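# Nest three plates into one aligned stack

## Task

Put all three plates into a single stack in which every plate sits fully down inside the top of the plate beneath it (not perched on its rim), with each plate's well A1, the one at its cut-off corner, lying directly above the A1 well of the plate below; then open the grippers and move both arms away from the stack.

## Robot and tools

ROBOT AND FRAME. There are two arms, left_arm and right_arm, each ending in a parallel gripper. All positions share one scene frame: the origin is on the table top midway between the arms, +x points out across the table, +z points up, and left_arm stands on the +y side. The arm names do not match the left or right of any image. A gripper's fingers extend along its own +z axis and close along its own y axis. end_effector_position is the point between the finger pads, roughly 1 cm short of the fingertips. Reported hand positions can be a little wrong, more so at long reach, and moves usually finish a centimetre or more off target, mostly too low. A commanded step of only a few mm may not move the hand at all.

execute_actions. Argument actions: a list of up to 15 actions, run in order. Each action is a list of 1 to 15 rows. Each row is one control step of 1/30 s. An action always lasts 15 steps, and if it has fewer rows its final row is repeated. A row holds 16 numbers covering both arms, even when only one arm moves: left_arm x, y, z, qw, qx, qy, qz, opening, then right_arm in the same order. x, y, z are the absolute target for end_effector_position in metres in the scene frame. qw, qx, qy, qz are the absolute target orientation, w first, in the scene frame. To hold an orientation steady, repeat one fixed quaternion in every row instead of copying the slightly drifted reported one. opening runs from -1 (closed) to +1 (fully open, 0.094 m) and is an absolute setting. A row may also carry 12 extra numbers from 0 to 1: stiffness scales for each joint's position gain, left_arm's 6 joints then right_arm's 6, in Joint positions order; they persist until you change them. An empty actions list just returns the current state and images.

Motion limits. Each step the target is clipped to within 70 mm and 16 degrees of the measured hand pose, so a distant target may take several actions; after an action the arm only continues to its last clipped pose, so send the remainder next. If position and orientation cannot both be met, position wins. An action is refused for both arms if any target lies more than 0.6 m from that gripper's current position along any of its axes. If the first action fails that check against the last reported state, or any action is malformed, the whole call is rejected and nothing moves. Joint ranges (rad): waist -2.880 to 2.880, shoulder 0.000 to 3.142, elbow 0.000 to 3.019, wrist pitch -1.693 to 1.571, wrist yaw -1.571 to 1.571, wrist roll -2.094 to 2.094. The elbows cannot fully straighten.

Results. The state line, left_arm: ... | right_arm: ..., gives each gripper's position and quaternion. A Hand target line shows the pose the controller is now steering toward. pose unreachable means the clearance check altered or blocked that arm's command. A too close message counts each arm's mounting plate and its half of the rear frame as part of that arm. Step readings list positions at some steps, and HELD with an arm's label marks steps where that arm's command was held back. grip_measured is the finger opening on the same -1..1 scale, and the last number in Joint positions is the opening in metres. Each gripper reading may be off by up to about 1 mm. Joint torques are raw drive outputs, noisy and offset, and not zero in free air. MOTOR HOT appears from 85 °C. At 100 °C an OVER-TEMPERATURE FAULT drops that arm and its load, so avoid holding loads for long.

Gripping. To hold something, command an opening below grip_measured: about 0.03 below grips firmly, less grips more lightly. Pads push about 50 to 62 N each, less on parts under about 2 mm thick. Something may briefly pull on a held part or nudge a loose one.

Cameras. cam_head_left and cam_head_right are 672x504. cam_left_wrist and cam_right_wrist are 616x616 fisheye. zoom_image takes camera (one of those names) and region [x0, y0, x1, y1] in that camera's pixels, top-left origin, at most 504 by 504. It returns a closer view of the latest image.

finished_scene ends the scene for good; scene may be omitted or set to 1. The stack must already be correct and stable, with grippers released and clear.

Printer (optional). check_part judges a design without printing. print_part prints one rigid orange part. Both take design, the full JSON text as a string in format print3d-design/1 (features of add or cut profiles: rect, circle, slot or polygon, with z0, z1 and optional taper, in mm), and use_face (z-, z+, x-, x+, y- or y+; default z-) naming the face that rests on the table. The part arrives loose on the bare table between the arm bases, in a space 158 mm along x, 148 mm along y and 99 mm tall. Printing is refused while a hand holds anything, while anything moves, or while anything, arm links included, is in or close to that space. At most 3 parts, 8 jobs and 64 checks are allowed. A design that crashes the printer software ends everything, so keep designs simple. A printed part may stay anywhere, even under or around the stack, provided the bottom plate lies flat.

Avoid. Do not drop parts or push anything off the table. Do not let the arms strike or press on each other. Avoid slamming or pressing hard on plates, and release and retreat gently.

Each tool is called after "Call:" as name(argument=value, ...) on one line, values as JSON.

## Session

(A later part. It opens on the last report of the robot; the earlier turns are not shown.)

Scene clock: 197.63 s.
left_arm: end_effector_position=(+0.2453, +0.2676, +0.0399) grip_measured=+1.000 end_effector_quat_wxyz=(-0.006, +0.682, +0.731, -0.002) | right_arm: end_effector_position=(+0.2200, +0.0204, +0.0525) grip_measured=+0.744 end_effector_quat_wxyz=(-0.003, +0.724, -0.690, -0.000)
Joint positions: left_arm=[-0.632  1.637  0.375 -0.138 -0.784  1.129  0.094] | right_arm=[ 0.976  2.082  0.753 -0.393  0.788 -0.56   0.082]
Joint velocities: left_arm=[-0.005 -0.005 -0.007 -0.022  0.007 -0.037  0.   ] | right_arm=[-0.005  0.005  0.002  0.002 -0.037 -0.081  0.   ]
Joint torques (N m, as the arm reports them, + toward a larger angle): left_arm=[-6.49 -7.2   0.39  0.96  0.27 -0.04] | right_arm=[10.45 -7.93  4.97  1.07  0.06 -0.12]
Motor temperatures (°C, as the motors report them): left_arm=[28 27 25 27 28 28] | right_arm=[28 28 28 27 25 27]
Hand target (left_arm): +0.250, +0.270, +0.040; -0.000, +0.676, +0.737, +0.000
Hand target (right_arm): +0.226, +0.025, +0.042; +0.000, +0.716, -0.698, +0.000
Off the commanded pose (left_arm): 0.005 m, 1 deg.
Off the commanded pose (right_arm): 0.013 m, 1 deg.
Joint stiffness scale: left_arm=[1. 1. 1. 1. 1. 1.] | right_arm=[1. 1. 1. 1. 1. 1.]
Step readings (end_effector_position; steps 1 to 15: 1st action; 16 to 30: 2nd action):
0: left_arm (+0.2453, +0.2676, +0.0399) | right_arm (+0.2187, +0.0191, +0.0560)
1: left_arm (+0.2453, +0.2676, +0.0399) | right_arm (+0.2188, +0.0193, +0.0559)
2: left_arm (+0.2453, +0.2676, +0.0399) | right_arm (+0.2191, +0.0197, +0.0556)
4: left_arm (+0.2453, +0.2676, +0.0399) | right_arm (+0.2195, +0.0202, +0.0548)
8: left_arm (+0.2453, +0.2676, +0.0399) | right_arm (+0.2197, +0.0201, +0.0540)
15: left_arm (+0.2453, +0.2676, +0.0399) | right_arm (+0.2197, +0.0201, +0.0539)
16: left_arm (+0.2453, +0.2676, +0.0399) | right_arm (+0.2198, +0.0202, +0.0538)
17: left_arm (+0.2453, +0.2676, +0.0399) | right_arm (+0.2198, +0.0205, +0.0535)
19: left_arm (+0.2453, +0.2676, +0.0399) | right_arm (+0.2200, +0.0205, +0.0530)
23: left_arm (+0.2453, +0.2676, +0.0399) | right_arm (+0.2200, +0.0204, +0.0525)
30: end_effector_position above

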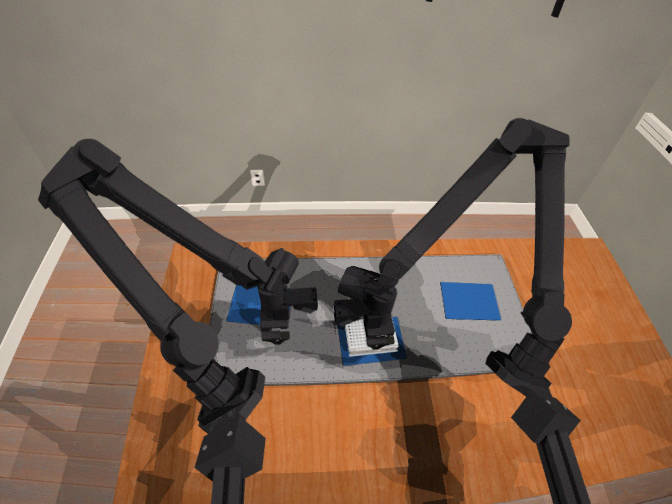

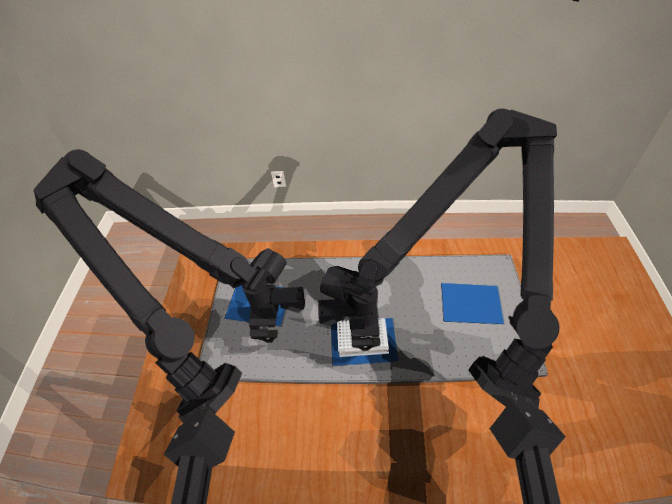

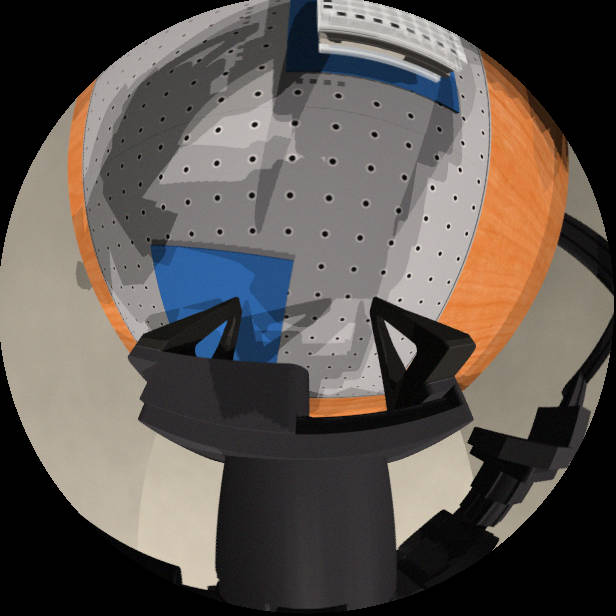

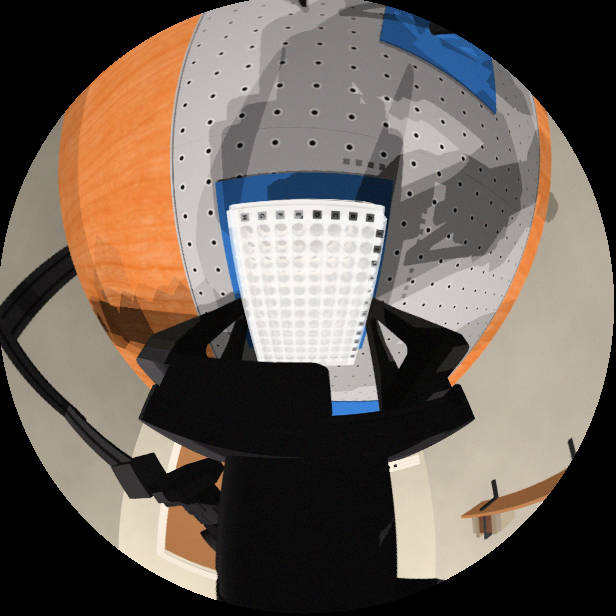

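Call:
execute_actions(actions=[[[0.25,0.27,0.04,0,0.676,0.737,0,1,0.225,0.025,0.04,0,-0.728,0.686,0,0.71]],[[0.25,0.27,0.04,0,0.676,0.737,0,1,0.225,0.025,0.04,0,-0.728,0.686,0,1]],[[0.25,0.27,0.04,0,0.676,0.737,0,1,0.225,0.025,0.033,0,-0.73,0.683,0,1]],[[0.25,0.27,0.04,0,0.676,0.737,0,1,0.225,0.025,0.026,0,-0.73,0.683,0,1]],[[0.25,0.27,0.04,0,0.676,0.737,0,1,0.225,0.025,0.019,0,-0.73,0.683,0,1]],[[0.25,0.27,0.04,0,0.676,0.737,0,1,0.225,0.025,0.016,0,-0.73,0.683,0,1]],[[0.25,0.27,0.04,0,0.676,0.737,0,1,0.225,0.025,0.016,0,-0.73,0.683,0,0.86]],[[0.25,0.27,0.04,0,0.676,0.737,0,1,0.225,0.025,0.016,0,-0.73,0.683,0,0.79]],[[0.25,0.27,0.04,0,0.676,0.737,0,1,0.225,0.025,0.016,0,-0.73,0.683,0,1]],[[0.25,0.27,0.04,0,0.676,0.737,0,1,0.226,0.025,0.028,0,-0.73,0.683,0,1]],[[0.25,0.27,0.04,0,0.676,0.737,0,1,0.227,0.025,0.036,0,-0.73,0.683,0,1]]])

Call:
zoom_image(camera="cam_left_wrist", region=[290, 0, 490, 110])

Scene clock: 214.73 s.
left_arm: end_effector_position=(+0.2453, +0.2676, +0.0399) grip_measured=+1.000 end_effector_quat_wxyz=(-0.006, +0.682, +0.731, -0.002) | right_arm: end_effector_position=(+0.2194, +0.0173, +0.0292) grip_measured=+1.000 end_effector_quat_wxyz=(+0.008, +0.737, -0.676, +0.001)
Joint positions: left_arm=[-0.632  1.637  0.375 -0.138 -0.784  1.129  0.094] | right_arm=[ 0.925  2.128  0.756 -0.33   0.793 -0.647  0.094]
Joint velocities: left_arm=[ 0.005 -0.015 -0.002 -0.007 -0.022 -0.095  0.   ] | right_arm=[-0.005 -0.015 -0.002 -0.017 -0.022 -0.037 -0.001]
Joint torques (N m, as the arm reports them, + toward a larger angle): left_arm=[-6.57 -7.35  0.5   0.92  0.29 -0.05] | right_arm=[ 14.12 -11.48   3.82  -0.53  -0.15   0.15]
Motor temperatures (°C, as the motors report them): left_arm=[28 27 25 27 28 28] | right_arm=[28 28 28 27 25 27]
Hand target (left_arm): +0.250, +0.270, +0.040; -0.000, +0.676, +0.737, +0.000
Hand target (right_arm): +0.227, +0.025, +0.036; -0.000, +0.730, -0.683, -0.000
Off the commanded pose (left_arm): 0.005 m, 1 deg.
Off the commanded pose (right_arm): 0.013 m, 1 deg.
Joint stiffness scale: left_arm=[1. 1. 1. 1. 1. 1.] | right_arm=[1. 1. 1. 1. 1. 1.]
Step readings (end_effector_position; steps 1 to 15: 1st action; 16 to 30: 2nd action; 31 to 45: 3rd action; 46 to 60: 4th action; 61 to 75: 5th action; 76 to 90: 6th action; 91 to 105: 7th action; 106 to 120: 8th action; 121 to 135: 9th action; 136 to 150: 10th action; 151 to 165: 11th action):
0: left_arm (+0.2453, +0.2676, +0.0399) | right_arm (+0.2200, +0.0204, +0.0525)
1: left_arm (+0.2453, +0.2676, +0.0399) | right_arm (+0.2202, +0.0206, +0.0525)
2: left_arm (+0.2453, +0.2676, +0.0399) | right_arm (+0.2203, +0.0207, +0.0523)
4: left_arm (+0.2453, +0.2676, +0.0399) | right_arm (+0.2203, +0.0206, +0.0519)
8: left_arm (+0.2453, +0.2676, +0.0399) | right_arm (+0.2205, +0.0207, +0.0519)
15: left_arm (+0.2453, +0.2676, +0.0399) | right_arm (+0.2205, +0.0207, +0.0519)
16: left_arm (+0.2453, +0.2676, +0.0399) | right_arm (+0.2205, +0.0207, +0.0519)
17: left_arm (+0.2453, +0.2676, +0.0399) | right_arm (+0.2205, +0.0210, +0.0518)
19: left_arm (+0.2453, +0.2676, +0.0399) | right_arm (+0.2209, +0.0214, +0.0516)
23: left_arm (+0.2453, +0.2676, +0.0399) | right_arm (+0.2208, +0.0214, +0.0513)
30: left_arm (+0.2453, +0.2676, +0.0399) | right_arm (+0.2209, +0.0215, +0.0513)
31: left_arm (+0.2453, +0.2676, +0.0399) | right_arm (+0.2212, +0.0219, +0.0509)
32: left_arm (+0.2453, +0.2676, +0.0399) | right_arm (+0.2216, +0.0227, +0.0500)
34: left_arm (+0.2453, +0.2676, +0.0399) | right_arm (+0.2219, +0.0230, +0.0473)
38: left_arm (+0.2453, +0.2676, +0.0399) | right_arm (+0.2209, +0.0215, +0.0434)
45: left_arm (+0.2453, +0.2676, +0.0399) | right_arm (+0.2209, +0.0217, +0.0431)
46: left_arm (+0.2453, +0.2676, +0.0399) | right_arm (+0.2211, +0.0222, +0.0429)
47: left_arm (+0.2453, +0.2676, +0.0399) | right_arm (+0.2216, +0.0230, +0.0421)
49: left_arm (+0.2453, +0.2676, +0.0399) | right_arm (+0.2220, +0.0237, +0.0400)
53: left_arm (+0.2453, +0.2676, +0.0399) | right_arm (+0.2214, +0.0227, +0.0370)
60: left_arm (+0.2453, +0.2676, +0.0399) | right_arm (+0.2214, +0.0228, +0.0369)
61: left_arm (+0.2453, +0.2676, +0.0399) | right_arm (+0.2218, +0.0232, +0.0365)
62: left_arm (+0.2453, +0.2676, +0.0399) | right_arm (+0.2222, +0.0240, +0.0357)
64: left_arm (+0.2453, +0.2676, +0.0399) | right_arm (+0.2227, +0.0244, +0.0333)
68: left_arm (+0.2453, +0.2676, +0.0399) | right_arm (+0.2219, +0.0231, +0.0300)
75: left_arm (+0.2453, +0.2676, +0.0399) | right_arm (+0.2218, +0.0232, +0.0298)
76: left_arm (+0.2453, +0.2676, +0.0399) | right_arm (+0.2221, +0.0235, +0.0298)
77: left_arm (+0.2453, +0.2676, +0.0399) | right_arm (+0.2222, +0.0238, +0.0295)
79: left_arm (+0.2453, +0.2676, +0.0399) | right_arm (+0.2225, +0.0243, +0.0289)
83: left_arm (+0.2453, +0.2676, +0.0399) | right_arm (+0.2223, +0.0240, +0.0280)
90: left_arm (+0.2453, +0.2676, +0.0399) | right_arm (+0.2223, +0.0242, +0.0280)
91: left_arm (+0.2453, +0.2676, +0.0399) | right_arm (+0.2223, +0.0242, +0.0280)
92: left_arm (+0.2453, +0.2676, +0.0399) | right_arm (+0.2223, +0.0242, +0.0280)
94: left_arm (+0.2453, +0.2676, +0.0399) | right_arm (+0.2221, +0.0241, +0.0278)
98: left_arm (+0.2453, +0.2676, +0.0399) | right_arm (+0.2221, +0.0241, +0.0278)
105: left_arm (+0.2453, +0.2676, +0.0399) | right_arm (+0.2221, +0.0241, +0.0278)
106: left_arm (+0.2453, +0.2676, +0.0399) | right_arm (+0.2221, +0.0241, +0.0278)
107: left_arm (+0.2453, +0.2676, +0.0399) | right_arm (+0.2221, +0.0241, +0.0278)
109: left_arm (+0.2453, +0.2676, +0.0399) | right_arm (+0.2221, +0.0241, +0.0278)
113: left_arm (+0.2453, +0.2676, +0.0399) | right_arm (+0.2221, +0.0241, +0.0278)
120: left_arm (+0.2453, +0.2676, +0.0399) | right_arm (+0.2221, +0.0241, +0.0278)
121: left_arm (+0.2453, +0.2676, +0.0399) | right_arm (+0.2221, +0.0241, +0.0278)
122: left_arm (+0.2453, +0.2676, +0.0399) | right_arm (+0.2221, +0.0241, +0.0278)
124: left_arm (+0.2453, +0.2676, +0.0399) | right_arm (+0.2221, +0.0241, +0.0278)
128: left_arm (+0.2453, +0.2676, +0.0399) | right_arm (+0.2220, +0.0240, +0.0277)
135: left_arm (+0.2453, +0.2676, +0.0399) | right_arm (+0.2220, +0.0240, +0.0277)
136: left_arm (+0.2453, +0.2676, +0.0399) | right_arm (+0.2218, +0.0237, +0.0277)
137: left_arm (+0.2453, +0.2676, +0.0399) | right_arm (+0.2215, +0.0232, +0.0277)
139: left_arm (+0.2453, +0.2676, +0.0399) | right_arm (+0.2209, +0.0223, +0.0277)
143: left_arm (+0.2453, +0.2676, +0.0399) | right_arm (+0.2206, +0.0219, +0.0277)
150: left_arm (+0.2453, +0.2676, +0.0399) | right_arm (+0.2206, +0.0219, +0.0277)
151: left_arm (+0.2453, +0.2676, +0.0399) | right_arm (+0.2203, +0.0212, +0.0279)
152: left_arm (+0.2453, +0.2676, +0.0399) | right_arm (+0.2198, +0.0200, +0.0281)
154: left_arm (+0.2453, +0.2676, +0.0399) | right_arm (+0.2194, +0.0183, +0.0287)
158: left_arm (+0.2453, +0.2676, +0.0399) | right_arm (+0.2195, +0.0175, +0.0292)
165: end_effector_position above

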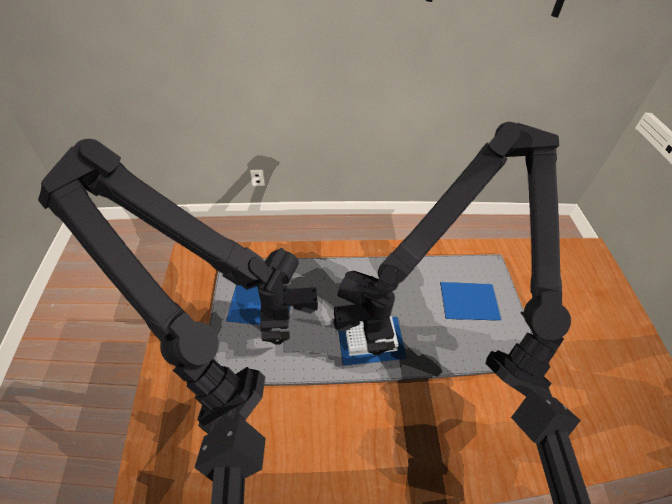

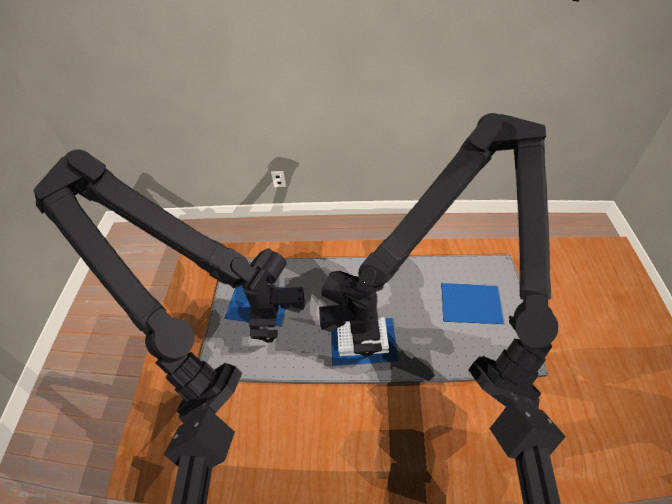

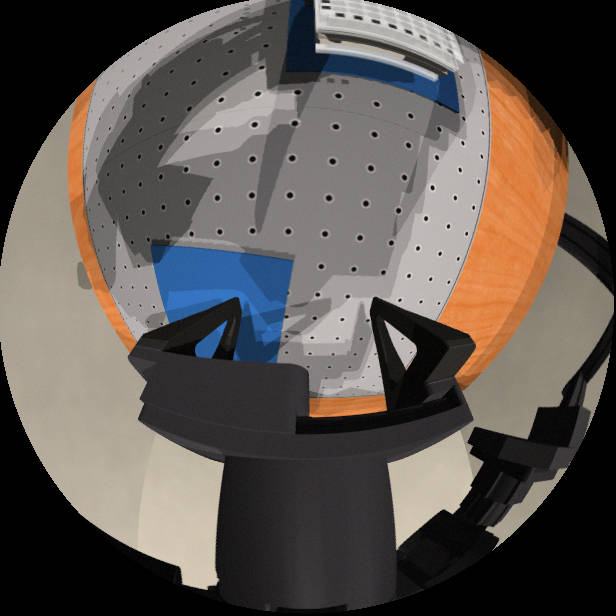

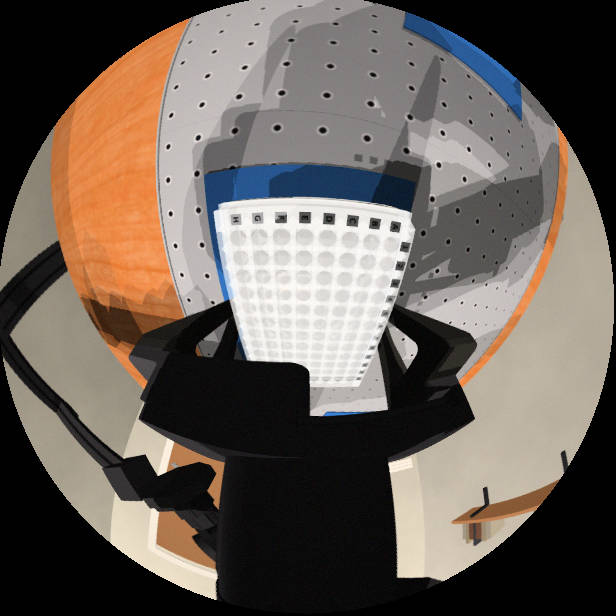

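Region (290, 0, 490, 110) of cam_left_wrist's 616x616 image, scaled by 2.520, with more detail than that image has; it fills the top 277 rows of this view, and the rest is white.

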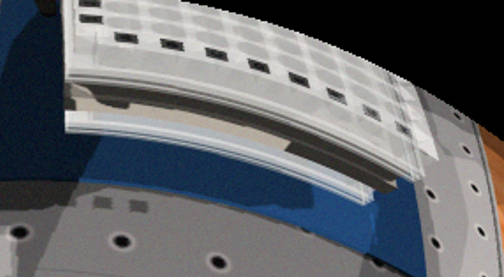

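Call:
execute_actions(actions=[[[0.25,0.27,0.04,0,0.676,0.737,0,1,0.231,0.025,0.04,0,-0.722,0.692,0,1]],[[0.25,0.27,0.04,0,0.676,0.737,0,1,0.231,0.025,0.047,0,-0.722,0.692,0,1]],[[0.25,0.27,0.04,0,0.676,0.737,0,1,0.231,0.025,0.054,0,-0.722,0.692,0,1]],[[0.25,0.27,0.05,0,0.676,0.737,0,0,0.231,0.025,0.062,0,-0.722,0.692,0,1]],[[0.25,0.27,0.05,0,0.676,0.737,0,0,0.231,0.025,0.071,0,-0.722,0.692,0,1]],[[0.25,0.27,0.05,0,0.676,0.737,0,0,0.231,0.02,0.09,0,-0.722,0.692,0,1]],[[0.24,0.23,0.052,0,0.68,0.733,0,0,0.24,-0.05,0.09,0,-0.722,0.692,0,1]],[[0.225,0.18,0.054,0,0.68,0.733,0,0,0.25,-0.12,0.08,0,-0.722,0.692,0,1]],[[0.215,0.14,0.054,0,0.68,0.733,0,0,0.26,-0.19,0.065,0,-0.722,0.692,0,1]],[[0.213,0.115,0.054,0,0.68,0.733,0,0,0.26,-0.2,0.055,0,-0.722,0.692,0,1]]])

Call:
zoom_image(camera="cam_right_wrist", region=[150, 0, 370, 130])

Scene clock: 225.77 s.
left_arm: end_effector_position=(+0.2127, +0.1210, +0.0494) grip_measured=+0.003 end_effector_quat_wxyz=(-0.004, +0.679, +0.734, -0.000) | right_arm: end_effector_position=(+0.2626, -0.1972, +0.0581) grip_measured=+1.000 end_effector_quat_wxyz=(-0.002, +0.720, -0.694, +0.001)
Joint positions: left_arm=[-1.012  2.09   0.649 -0.336 -0.78   0.588  0.047] | right_arm=[ 0.52   1.35   0.306 -0.227  0.757 -1.185  0.094]
Joint velocities: left_arm=[-0.005 -0.005  0.007  0.022  0.037 -0.007 -0.001] | right_arm=[-0.005 -0.005 -0.012 -0.002 -0.081 -0.007  0.001]
Joint torques (N m, as the arm reports them, + toward a larger angle): left_arm=[-12.58  -8.07   2.75  -0.35   0.22  -0.27] | right_arm=[ 4.68 -4.89  0.95  1.   -0.34 -0.23]
Motor temperatures (°C, as the motors report them): left_arm=[28 27 25 27 28 28] | right_arm=[28 29 28 27 25 27]
Hand target (left_arm): +0.213, +0.115, +0.054; -0.000, +0.680, +0.733, +0.000
Hand target (right_arm): +0.260, -0.200, +0.055; +0.000, +0.722, -0.692, +0.000
Off the commanded pose (left_arm): 0.008 m, 0 deg.
Off the commanded pose (right_arm): 0.005 m, 0 deg.
Joint stiffness scale: left_arm=[1. 1. 1. 1. 1. 1.] | right_arm=[1. 1. 1. 1. 1. 1.]
Step readings (end_effector_position; steps 1 to 15: 1st action; 16 to 30: 2nd action; 31 to 45: 3rd action; 46 to 60: 4th action; 61 to 75: 5th action; 76 to 90: 6th action; 91 to 105: 7th action; 106 to 120: 8th action; 121 to 135: 9th action; 136 to 150: 10th action):
0: left_arm (+0.2453, +0.2676, +0.0399) | right_arm (+0.2194, +0.0173, +0.0292)
1: left_arm (+0.2453, +0.2676, +0.0399) | right_arm (+0.2196, +0.0171, +0.0295)
2: left_arm (+0.2453, +0.2676, +0.0399) | right_arm (+0.2195, +0.0163, +0.0298)
4: left_arm (+0.2453, +0.2676, +0.0399) | right_arm (+0.2206, +0.0155, +0.0311)
8: left_arm (+0.2453, +0.2676, +0.0399) | right_arm (+0.2228, +0.0155, +0.0329)
15: left_arm (+0.2453, +0.2676, +0.0399) | right_arm (+0.2229, +0.0154, +0.0331)
16: left_arm (+0.2453, +0.2676, +0.0399) | right_arm (+0.2230, +0.0152, +0.0335)
17: left_arm (+0.2453, +0.2676, +0.0399) | right_arm (+0.2226, +0.0145, +0.0342)
19: left_arm (+0.2453, +0.2676, +0.0399) | right_arm (+0.2223, +0.0144, +0.0365)
23: left_arm (+0.2453, +0.2676, +0.0399) | right_arm (+0.2229, +0.0154, +0.0396)
30: left_arm (+0.2453, +0.2676, +0.0399) | right_arm (+0.2229, +0.0153, +0.0399)
31: left_arm (+0.2453, +0.2676, +0.0399) | right_arm (+0.2228, +0.0152, +0.0402)
32: left_arm (+0.2453, +0.2676, +0.0399) | right_arm (+0.2224, +0.0144, +0.0410)
34: left_arm (+0.2453, +0.2676, +0.0399) | right_arm (+0.2222, +0.0140, +0.0432)
38: left_arm (+0.2453, +0.2676, +0.0399) | right_arm (+0.2230, +0.0150, +0.0465)
45: left_arm (+0.2453, +0.2676, +0.0399) | right_arm (+0.2229, +0.0149, +0.0466)
46: left_arm (+0.2450, +0.2680, +0.0402) | right_arm (+0.2227, +0.0147, +0.0471)
47: left_arm (+0.2448, +0.2688, +0.0409) | right_arm (+0.2223, +0.0139, +0.0480)
49: left_arm (+0.2460, +0.2704, +0.0427) | right_arm (+0.2221, +0.0135, +0.0505)
53: left_arm (+0.2488, +0.2716, +0.0449) | right_arm (+0.2227, +0.0147, +0.0542)
60: left_arm (+0.2485, +0.2718, +0.0450) | right_arm (+0.2227, +0.0146, +0.0545)
61: left_arm (+0.2485, +0.2718, +0.0450) | right_arm (+0.2226, +0.0144, +0.0550)
62: left_arm (+0.2485, +0.2718, +0.0450) | right_arm (+0.2220, +0.0135, +0.0560)
64: left_arm (+0.2485, +0.2718, +0.0450) | right_arm (+0.2219, +0.0132, +0.0589)
68: left_arm (+0.2485, +0.2718, +0.0450) | right_arm (+0.2226, +0.0144, +0.0631)
75: left_arm (+0.2485, +0.2718, +0.0450) | right_arm (+0.2225, +0.0143, +0.0633)
76: left_arm (+0.2485, +0.2718, +0.0450) | right_arm (+0.2218, +0.0134, +0.0643)
77: left_arm (+0.2485, +0.2718, +0.0450) | right_arm (+0.2212, +0.0114, +0.0667)
79: left_arm (+0.2485, +0.2718, +0.0450) | right_arm (+0.2219, +0.0105, +0.0738)
83: left_arm (+0.2485, +0.2718, +0.0450) | right_arm (+0.2259, +0.0130, +0.0845)
90: left_arm (+0.2485, +0.2718, +0.0450) | right_arm (+0.2261, +0.0126, +0.0853)
91: left_arm (+0.2482, +0.2705, +0.0455) | right_arm (+0.2264, +0.0093, +0.0853)
92: left_arm (+0.2477, +0.2639, +0.0472) | right_arm (+0.2262, +0.0005, +0.0859)
94: left_arm (+0.2436, +0.2458, +0.0501) | right_arm (+0.2256, -0.0271, +0.0885)
98: left_arm (+0.2354, +0.2317, +0.0491) | right_arm (+0.2358, -0.0508, +0.0942)
105: left_arm (+0.2340, +0.2326, +0.0489) | right_arm (+0.2388, -0.0505, +0.0957)
106: left_arm (+0.2336, +0.2301, +0.0493) | right_arm (+0.2394, -0.0541, +0.0945)
107: left_arm (+0.2327, +0.2224, +0.0505) | right_arm (+0.2403, -0.0630, +0.0921)
109: left_arm (+0.2291, +0.2007, +0.0524) | right_arm (+0.2397, -0.0927, +0.0860)
113: left_arm (+0.2220, +0.1808, +0.0504) | right_arm (+0.2442, -0.1255, +0.0814)
120: left_arm (+0.2195, +0.1826, +0.0500) | right_arm (+0.2492, -0.1228, +0.0825)
121: left_arm (+0.2192, +0.1804, +0.0503) | right_arm (+0.2495, -0.1260, +0.0810)
122: left_arm (+0.2181, +0.1751, +0.0505) | right_arm (+0.2510, -0.1352, +0.0778)
124: left_arm (+0.2165, +0.1584, +0.0508) | right_arm (+0.2514, -0.1648, +0.0702)
128: left_arm (+0.2137, +0.1424, +0.0498) | right_arm (+0.2567, -0.1945, +0.0665)
135: left_arm (+0.2125, +0.1437, +0.0497) | right_arm (+0.2618, -0.1910, +0.0677)
136: left_arm (+0.2122, +0.1426, +0.0498) | right_arm (+0.2619, -0.1903, +0.0669)
137: left_arm (+0.2120, +0.1398, +0.0498) | right_arm (+0.2626, -0.1907, +0.0651)
139: left_arm (+0.2125, +0.1302, +0.0495) | right_arm (+0.2626, -0.1948, +0.0611)
143: left_arm (+0.2133, +0.1203, +0.0494) | right_arm (+0.2618, -0.1979, +0.0581)
150: end_effector_position above

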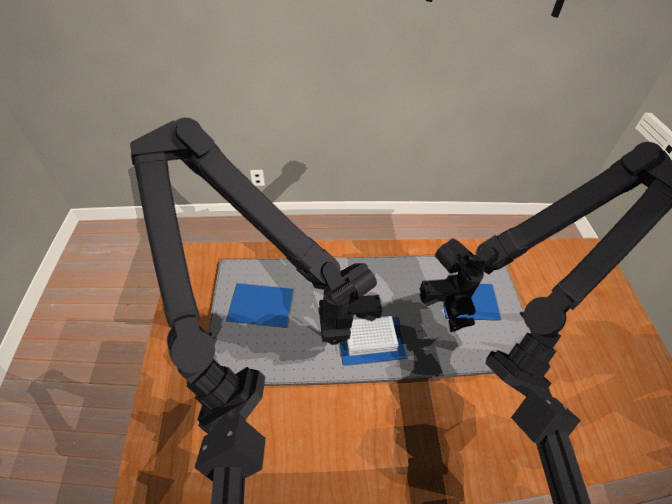

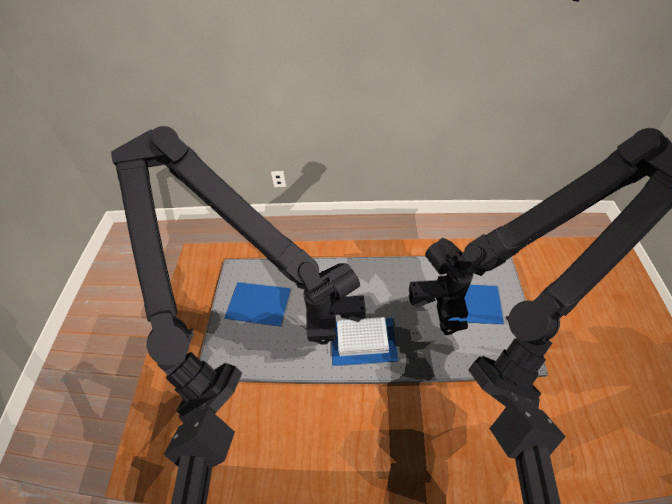

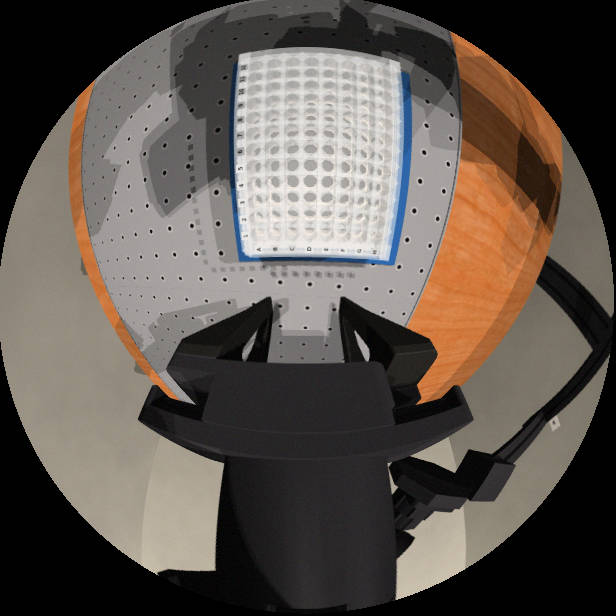

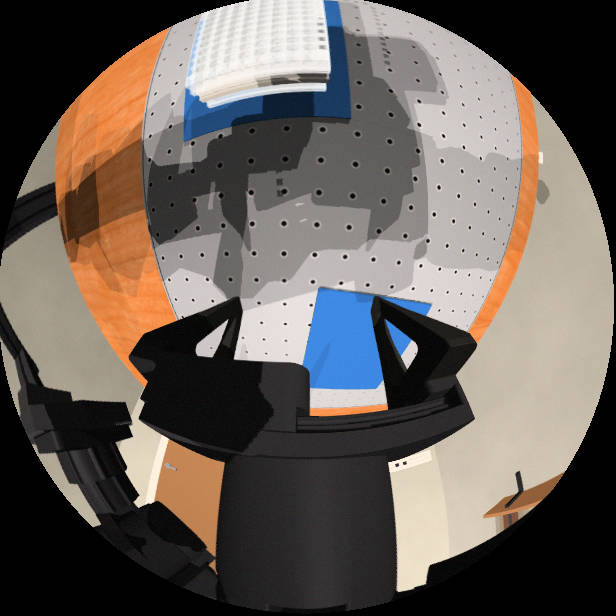

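Region (150, 0, 370, 130) of cam_right_wrist's 616x616 image, scaled by 2.291, with more detail than that image has; it fills the top 298 rows of this view, and the rest is white.

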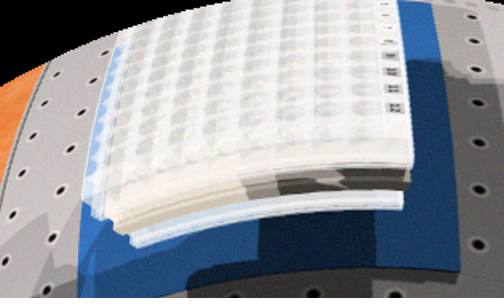

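Call:
execute_actions(actions=[[[0.209,0.1,0.054,0,0.695,0.719,0,0,0.26,-0.2,0.055,0,-0.722,0.692,0,1]],[[0.209,0.092,0.054,0,0.695,0.719,0,0,0.26,-0.2,0.055,0,-0.722,0.692,0,1]],[[0.209,0.087,0.054,0,0.695,0.719,0,0,0.26,-0.2,0.055,0,-0.722,0.692,0,1]]])

Call:
zoom_image(camera="cam_right_wrist", region=[150, 0, 370, 130])

Call:
zoom_image(camera="cam_left_wrist", region=[206, 220, 406, 350])

Scene clock: 231.10 s.
left_arm: end_effector_position=(+0.2090, +0.0967, +0.0491) grip_measured=+0.003 end_effector_quat_wxyz=(-0.006, +0.692, +0.722, -0.000) | right_arm: end_effector_position=(+0.2626, -0.1971, +0.0581) grip_measured=+1.000 end_effector_quat_wxyz=(-0.002, +0.722, -0.692, +0.001)
Joint positions: left_arm=[-1.051  2.155  0.712 -0.376 -0.77   0.566  0.047] | right_arm=[ 0.52   1.35   0.306 -0.227  0.756 -1.19   0.094]
Joint velocities: left_arm=[-0.015  0.005 -0.027 -0.012 -0.11   0.022  0.001] | right_arm=[-0.015  0.005  0.017 -0.002  0.007 -0.051  0.   ]
Joint torques (N m, as the arm reports them, + toward a larger angle): left_arm=[-13.47  -8.06   3.58  -0.32   0.26  -0.27] | right_arm=[ 4.65 -4.82  1.    1.   -0.36 -0.22]
Motor temperatures (°C, as the motors report them): left_arm=[28 27 25 27 28 28] | right_arm=[28 29 27 27 25 27]
Hand target (left_arm): +0.209, +0.087, +0.054; +0.000, +0.695, +0.719, -0.000
Hand target (right_arm): +0.260, -0.200, +0.055; +0.000, +0.722, -0.692, +0.000
Off the commanded pose (left_arm): 0.011 m, 1 deg.
Off the commanded pose (right_arm): 0.005 m, 0 deg.
Joint stiffness scale: left_arm=[1. 1. 1. 1. 1. 1.] | right_arm=[1. 1. 1. 1. 1. 1.]
Step readings (end_effector_position; steps 1 to 15: 1st action; 16 to 30: 2nd action; 31 to 45: 3rd action):
0: left_arm (+0.2127, +0.1210, +0.0494) | right_arm (+0.2626, -0.1972, +0.0581)
1: left_arm (+0.2124, +0.1203, +0.0495) | right_arm (+0.2626, -0.1972, +0.0581)
2: left_arm (+0.2117, +0.1186, +0.0496) | right_arm (+0.2626, -0.1972, +0.0581)
4: left_arm (+0.2104, +0.1128, +0.0494) | right_arm (+0.2626, -0.1972, +0.0581)
8: left_arm (+0.2082, +0.1077, +0.0492) | right_arm (+0.2626, -0.1972, +0.0581)
15: left_arm (+0.2079, +0.1080, +0.0491) | right_arm (+0.2626, -0.1972, +0.0581)
16: left_arm (+0.2079, +0.1076, +0.0492) | right_arm (+0.2626, -0.1971, +0.0581)
17: left_arm (+0.2078, +0.1070, +0.0491) | right_arm (+0.2626, -0.1971, +0.0581)
19: left_arm (+0.2083, +0.1042, +0.0489) | right_arm (+0.2626, -0.1971, +0.0581)
23: left_arm (+0.2095, +0.1010, +0.0490) | right_arm (+0.2626, -0.1971, +0.0581)
30: left_arm (+0.2094, +0.1011, +0.0490) | right_arm (+0.2626, -0.1971, +0.0581)
31: left_arm (+0.2093, +0.1008, +0.0491) | right_arm (+0.2626, -0.1971, +0.0581)
32: left_arm (+0.2091, +0.1004, +0.0491) | right_arm (+0.2626, -0.1971, +0.0581)
34: left_arm (+0.2093, +0.0983, +0.0490) | right_arm (+0.2626, -0.1971, +0.0581)
38: left_arm (+0.2091, +0.0965, +0.0491) | right_arm (+0.2626, -0.1971, +0.0581)
45: end_effector_position above

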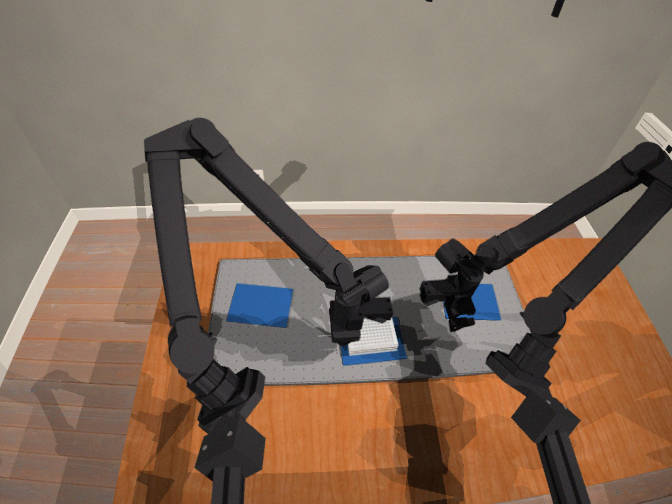

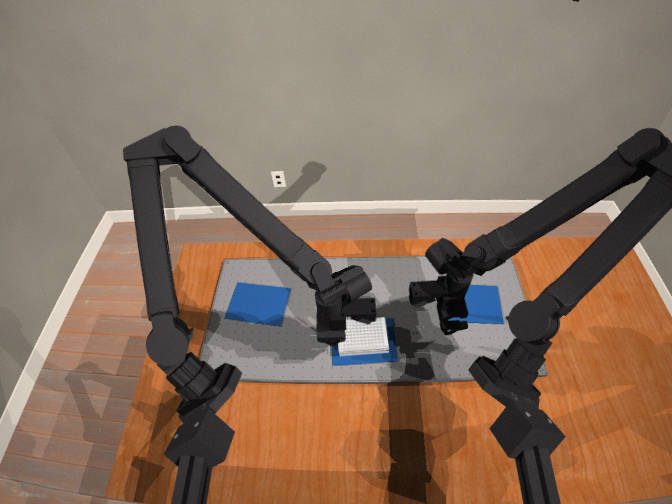

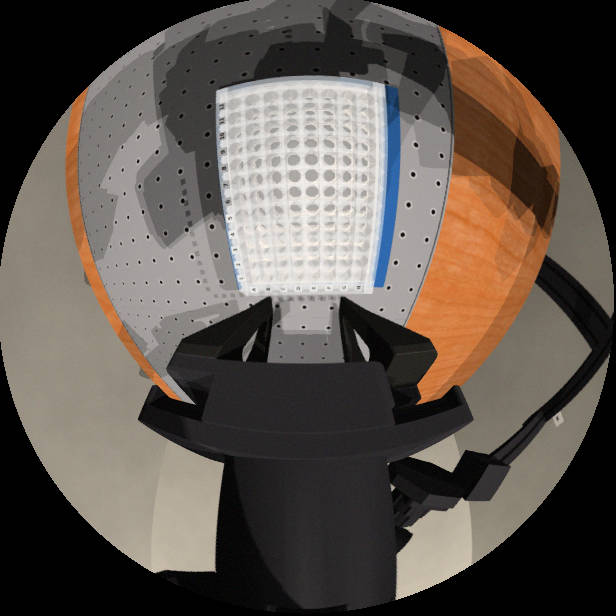

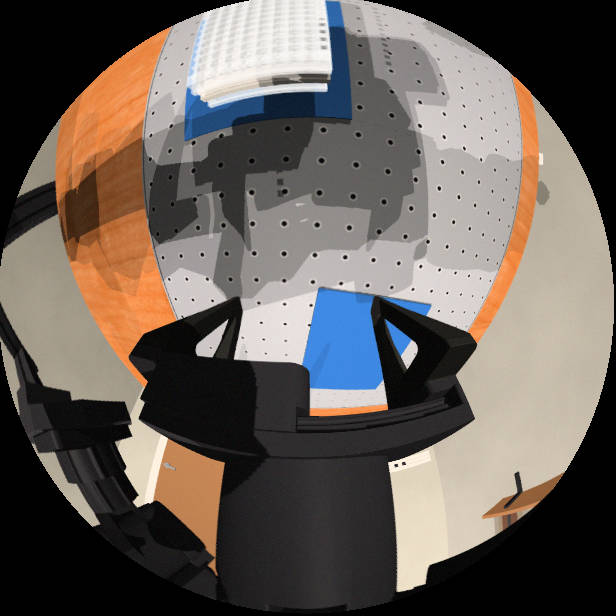

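Region (150, 0, 370, 130) of cam_right_wrist's 616x616 image, scaled by 2.291, with more detail than that image has; it fills the top 298 rows of this view, and the rest is white.

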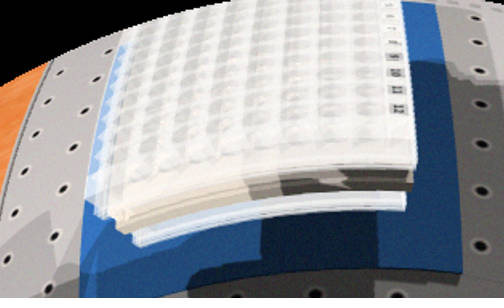

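Region (206, 220, 406, 350) of cam_left_wrist's 616x616 image, scaled by 2.520, with more detail than that image has; it fills the top 328 rows of this view, and the rest is white.

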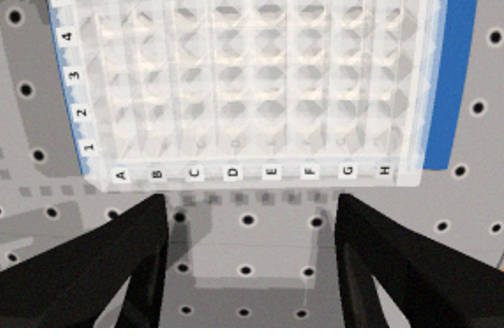

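Call:
execute_actions(actions=[[[0.209,0.083,0.054,0,0.689,0.725,0,0,0.26,-0.2,0.055,0,-0.722,0.692,0,1]],[[0.209,0.081,0.054,0,0.689,0.725,0,0,0.26,-0.2,0.055,0,-0.722,0.692,0,1]],[[0.209,0.079,0.054,0,0.689,0.725,0,0,0.26,-0.2,0.055,0,-0.722,0.692,0,1]]])

Call:
zoom_image(camera="cam_right_wrist", region=[150, 0, 370, 130])

Scene clock: 235.83 s.
left_arm: end_effector_position=(+0.2088, +0.0904, +0.0488) grip_measured=+0.003 end_effector_quat_wxyz=(-0.007, +0.686, +0.728, +0.000) | right_arm: end_effector_position=(+0.2626, -0.1971, +0.0581) grip_measured=+1.000 end_effector_quat_wxyz=(-0.002, +0.722, -0.692, +0.001)
Joint positions: left_arm=[-1.059  2.172  0.731 -0.389 -0.769  0.536  0.047] | right_arm=[ 0.52   1.35   0.306 -0.227  0.756 -1.19   0.094]
Joint velocities: left_arm=[-0.005 -0.015 -0.007 -0.002 -0.022  0.051 -0.001] | right_arm=[-0.024  0.005  0.002 -0.002  0.007  0.007 -0.001]
Joint torques (N m, as the arm reports them, + toward a larger angle): left_arm=[-13.85  -8.11   3.92  -0.27   0.31  -0.3 ] | right_arm=[ 4.87 -5.05  0.92  1.02 -0.34 -0.24]
Motor temperatures (°C, as the motors report them): left_arm=[28 27 25 27 28 28] | right_arm=[28 29 27 27 25 27]
Hand target (left_arm): +0.209, +0.079, +0.054; +0.000, +0.689, +0.725, -0.000
Hand target (right_arm): +0.260, -0.200, +0.055; +0.000, +0.722, -0.692, +0.000
Off the commanded pose (left_arm): 0.013 m, 1 deg.
Off the commanded pose (right_arm): 0.005 m, 0 deg.
Joint stiffness scale: left_arm=[1. 1. 1. 1. 1. 1.] | right_arm=[1. 1. 1. 1. 1. 1.]
Step readings (end_effector_position; steps 1 to 15: 1st action; 16 to 30: 2nd action; 31 to 45: 3rd action):
0: left_arm (+0.2090, +0.0967, +0.0491) | right_arm (+0.2626, -0.1971, +0.0581)
1: left_arm (+0.2089, +0.0965, +0.0490) | right_arm (+0.2626, -0.1971, +0.0581)
2: left_arm (+0.2091, +0.0960, +0.0490) | right_arm (+0.2626, -0.1971, +0.0581)
4: left_arm (+0.2092, +0.0944, +0.0488) | right_arm (+0.2626, -0.1971, +0.0581)
8: left_arm (+0.2092, +0.0930, +0.0487) | right_arm (+0.2626, -0.1971, +0.0581)
15: left_arm (+0.2091, +0.0931, +0.0487) | right_arm (+0.2626, -0.1971, +0.0581)
16: left_arm (+0.2091, +0.0930, +0.0488) | right_arm (+0.2626, -0.1971, +0.0581)
17: left_arm (+0.2090, +0.0929, +0.0488) | right_arm (+0.2626, -0.1971, +0.0581)
19: left_arm (+0.2091, +0.0922, +0.0488) | right_arm (+0.2626, -0.1971, +0.0581)
23: left_arm (+0.2091, +0.0917, +0.0488) | right_arm (+0.2626, -0.1971, +0.0581)
30: left_arm (+0.2090, +0.0918, +0.0488) | right_arm (+0.2626, -0.1971, +0.0581)
31: left_arm (+0.2091, +0.0917, +0.0488) | right_arm (+0.2626, -0.1971, +0.0581)
32: left_arm (+0.2090, +0.0915, +0.0488) | right_arm (+0.2626, -0.1971, +0.0581)
34: left_arm (+0.2089, +0.0909, +0.0487) | right_arm (+0.2626, -0.1971, +0.0581)
38: left_arm (+0.2088, +0.0904, +0.0488) | right_arm (+0.2626, -0.1971, +0.0581)
45: end_effector_position above

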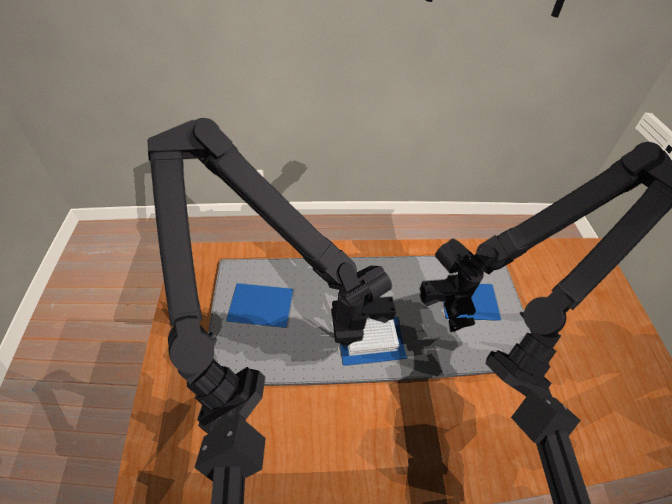

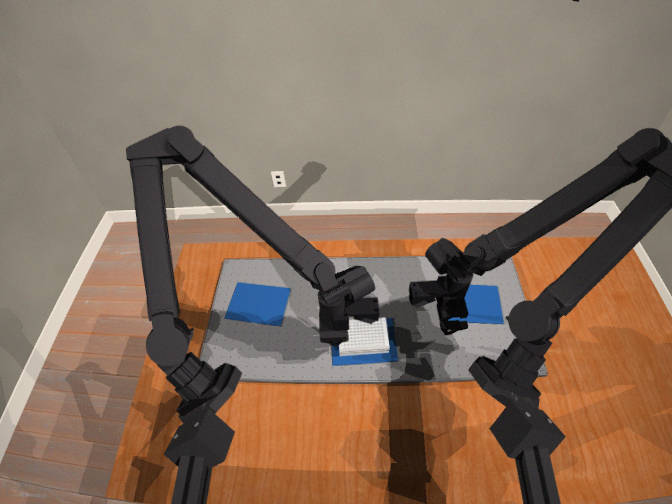

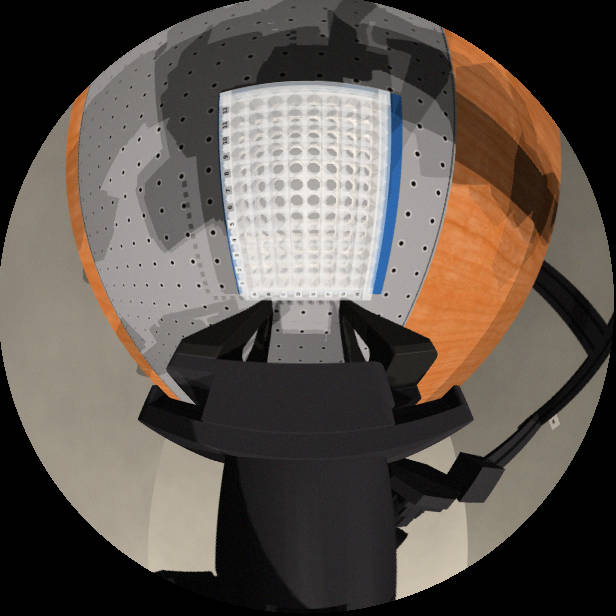

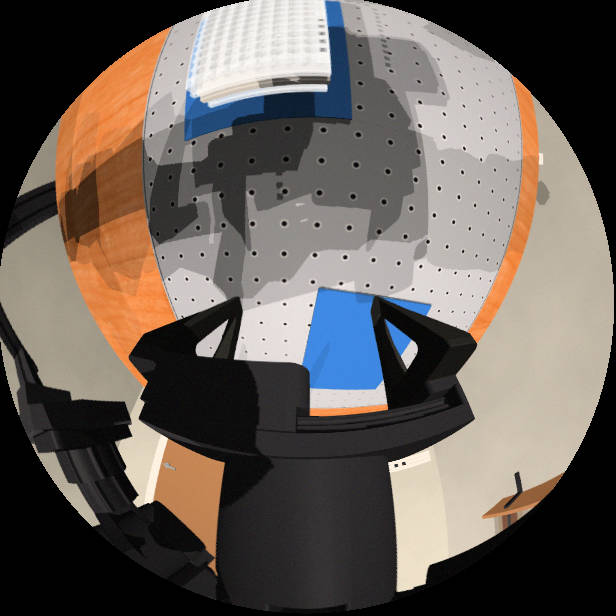

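Region (150, 0, 370, 130) of cam_right_wrist's 616x616 image, scaled by 2.291, with more detail than that image has; it fills the top 298 rows of this view, and the rest is white.

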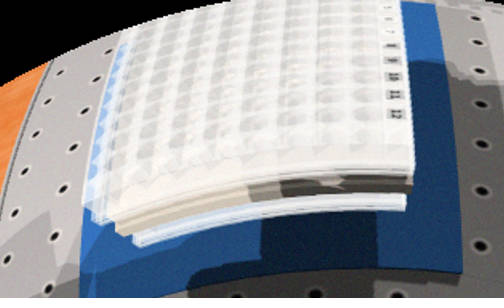

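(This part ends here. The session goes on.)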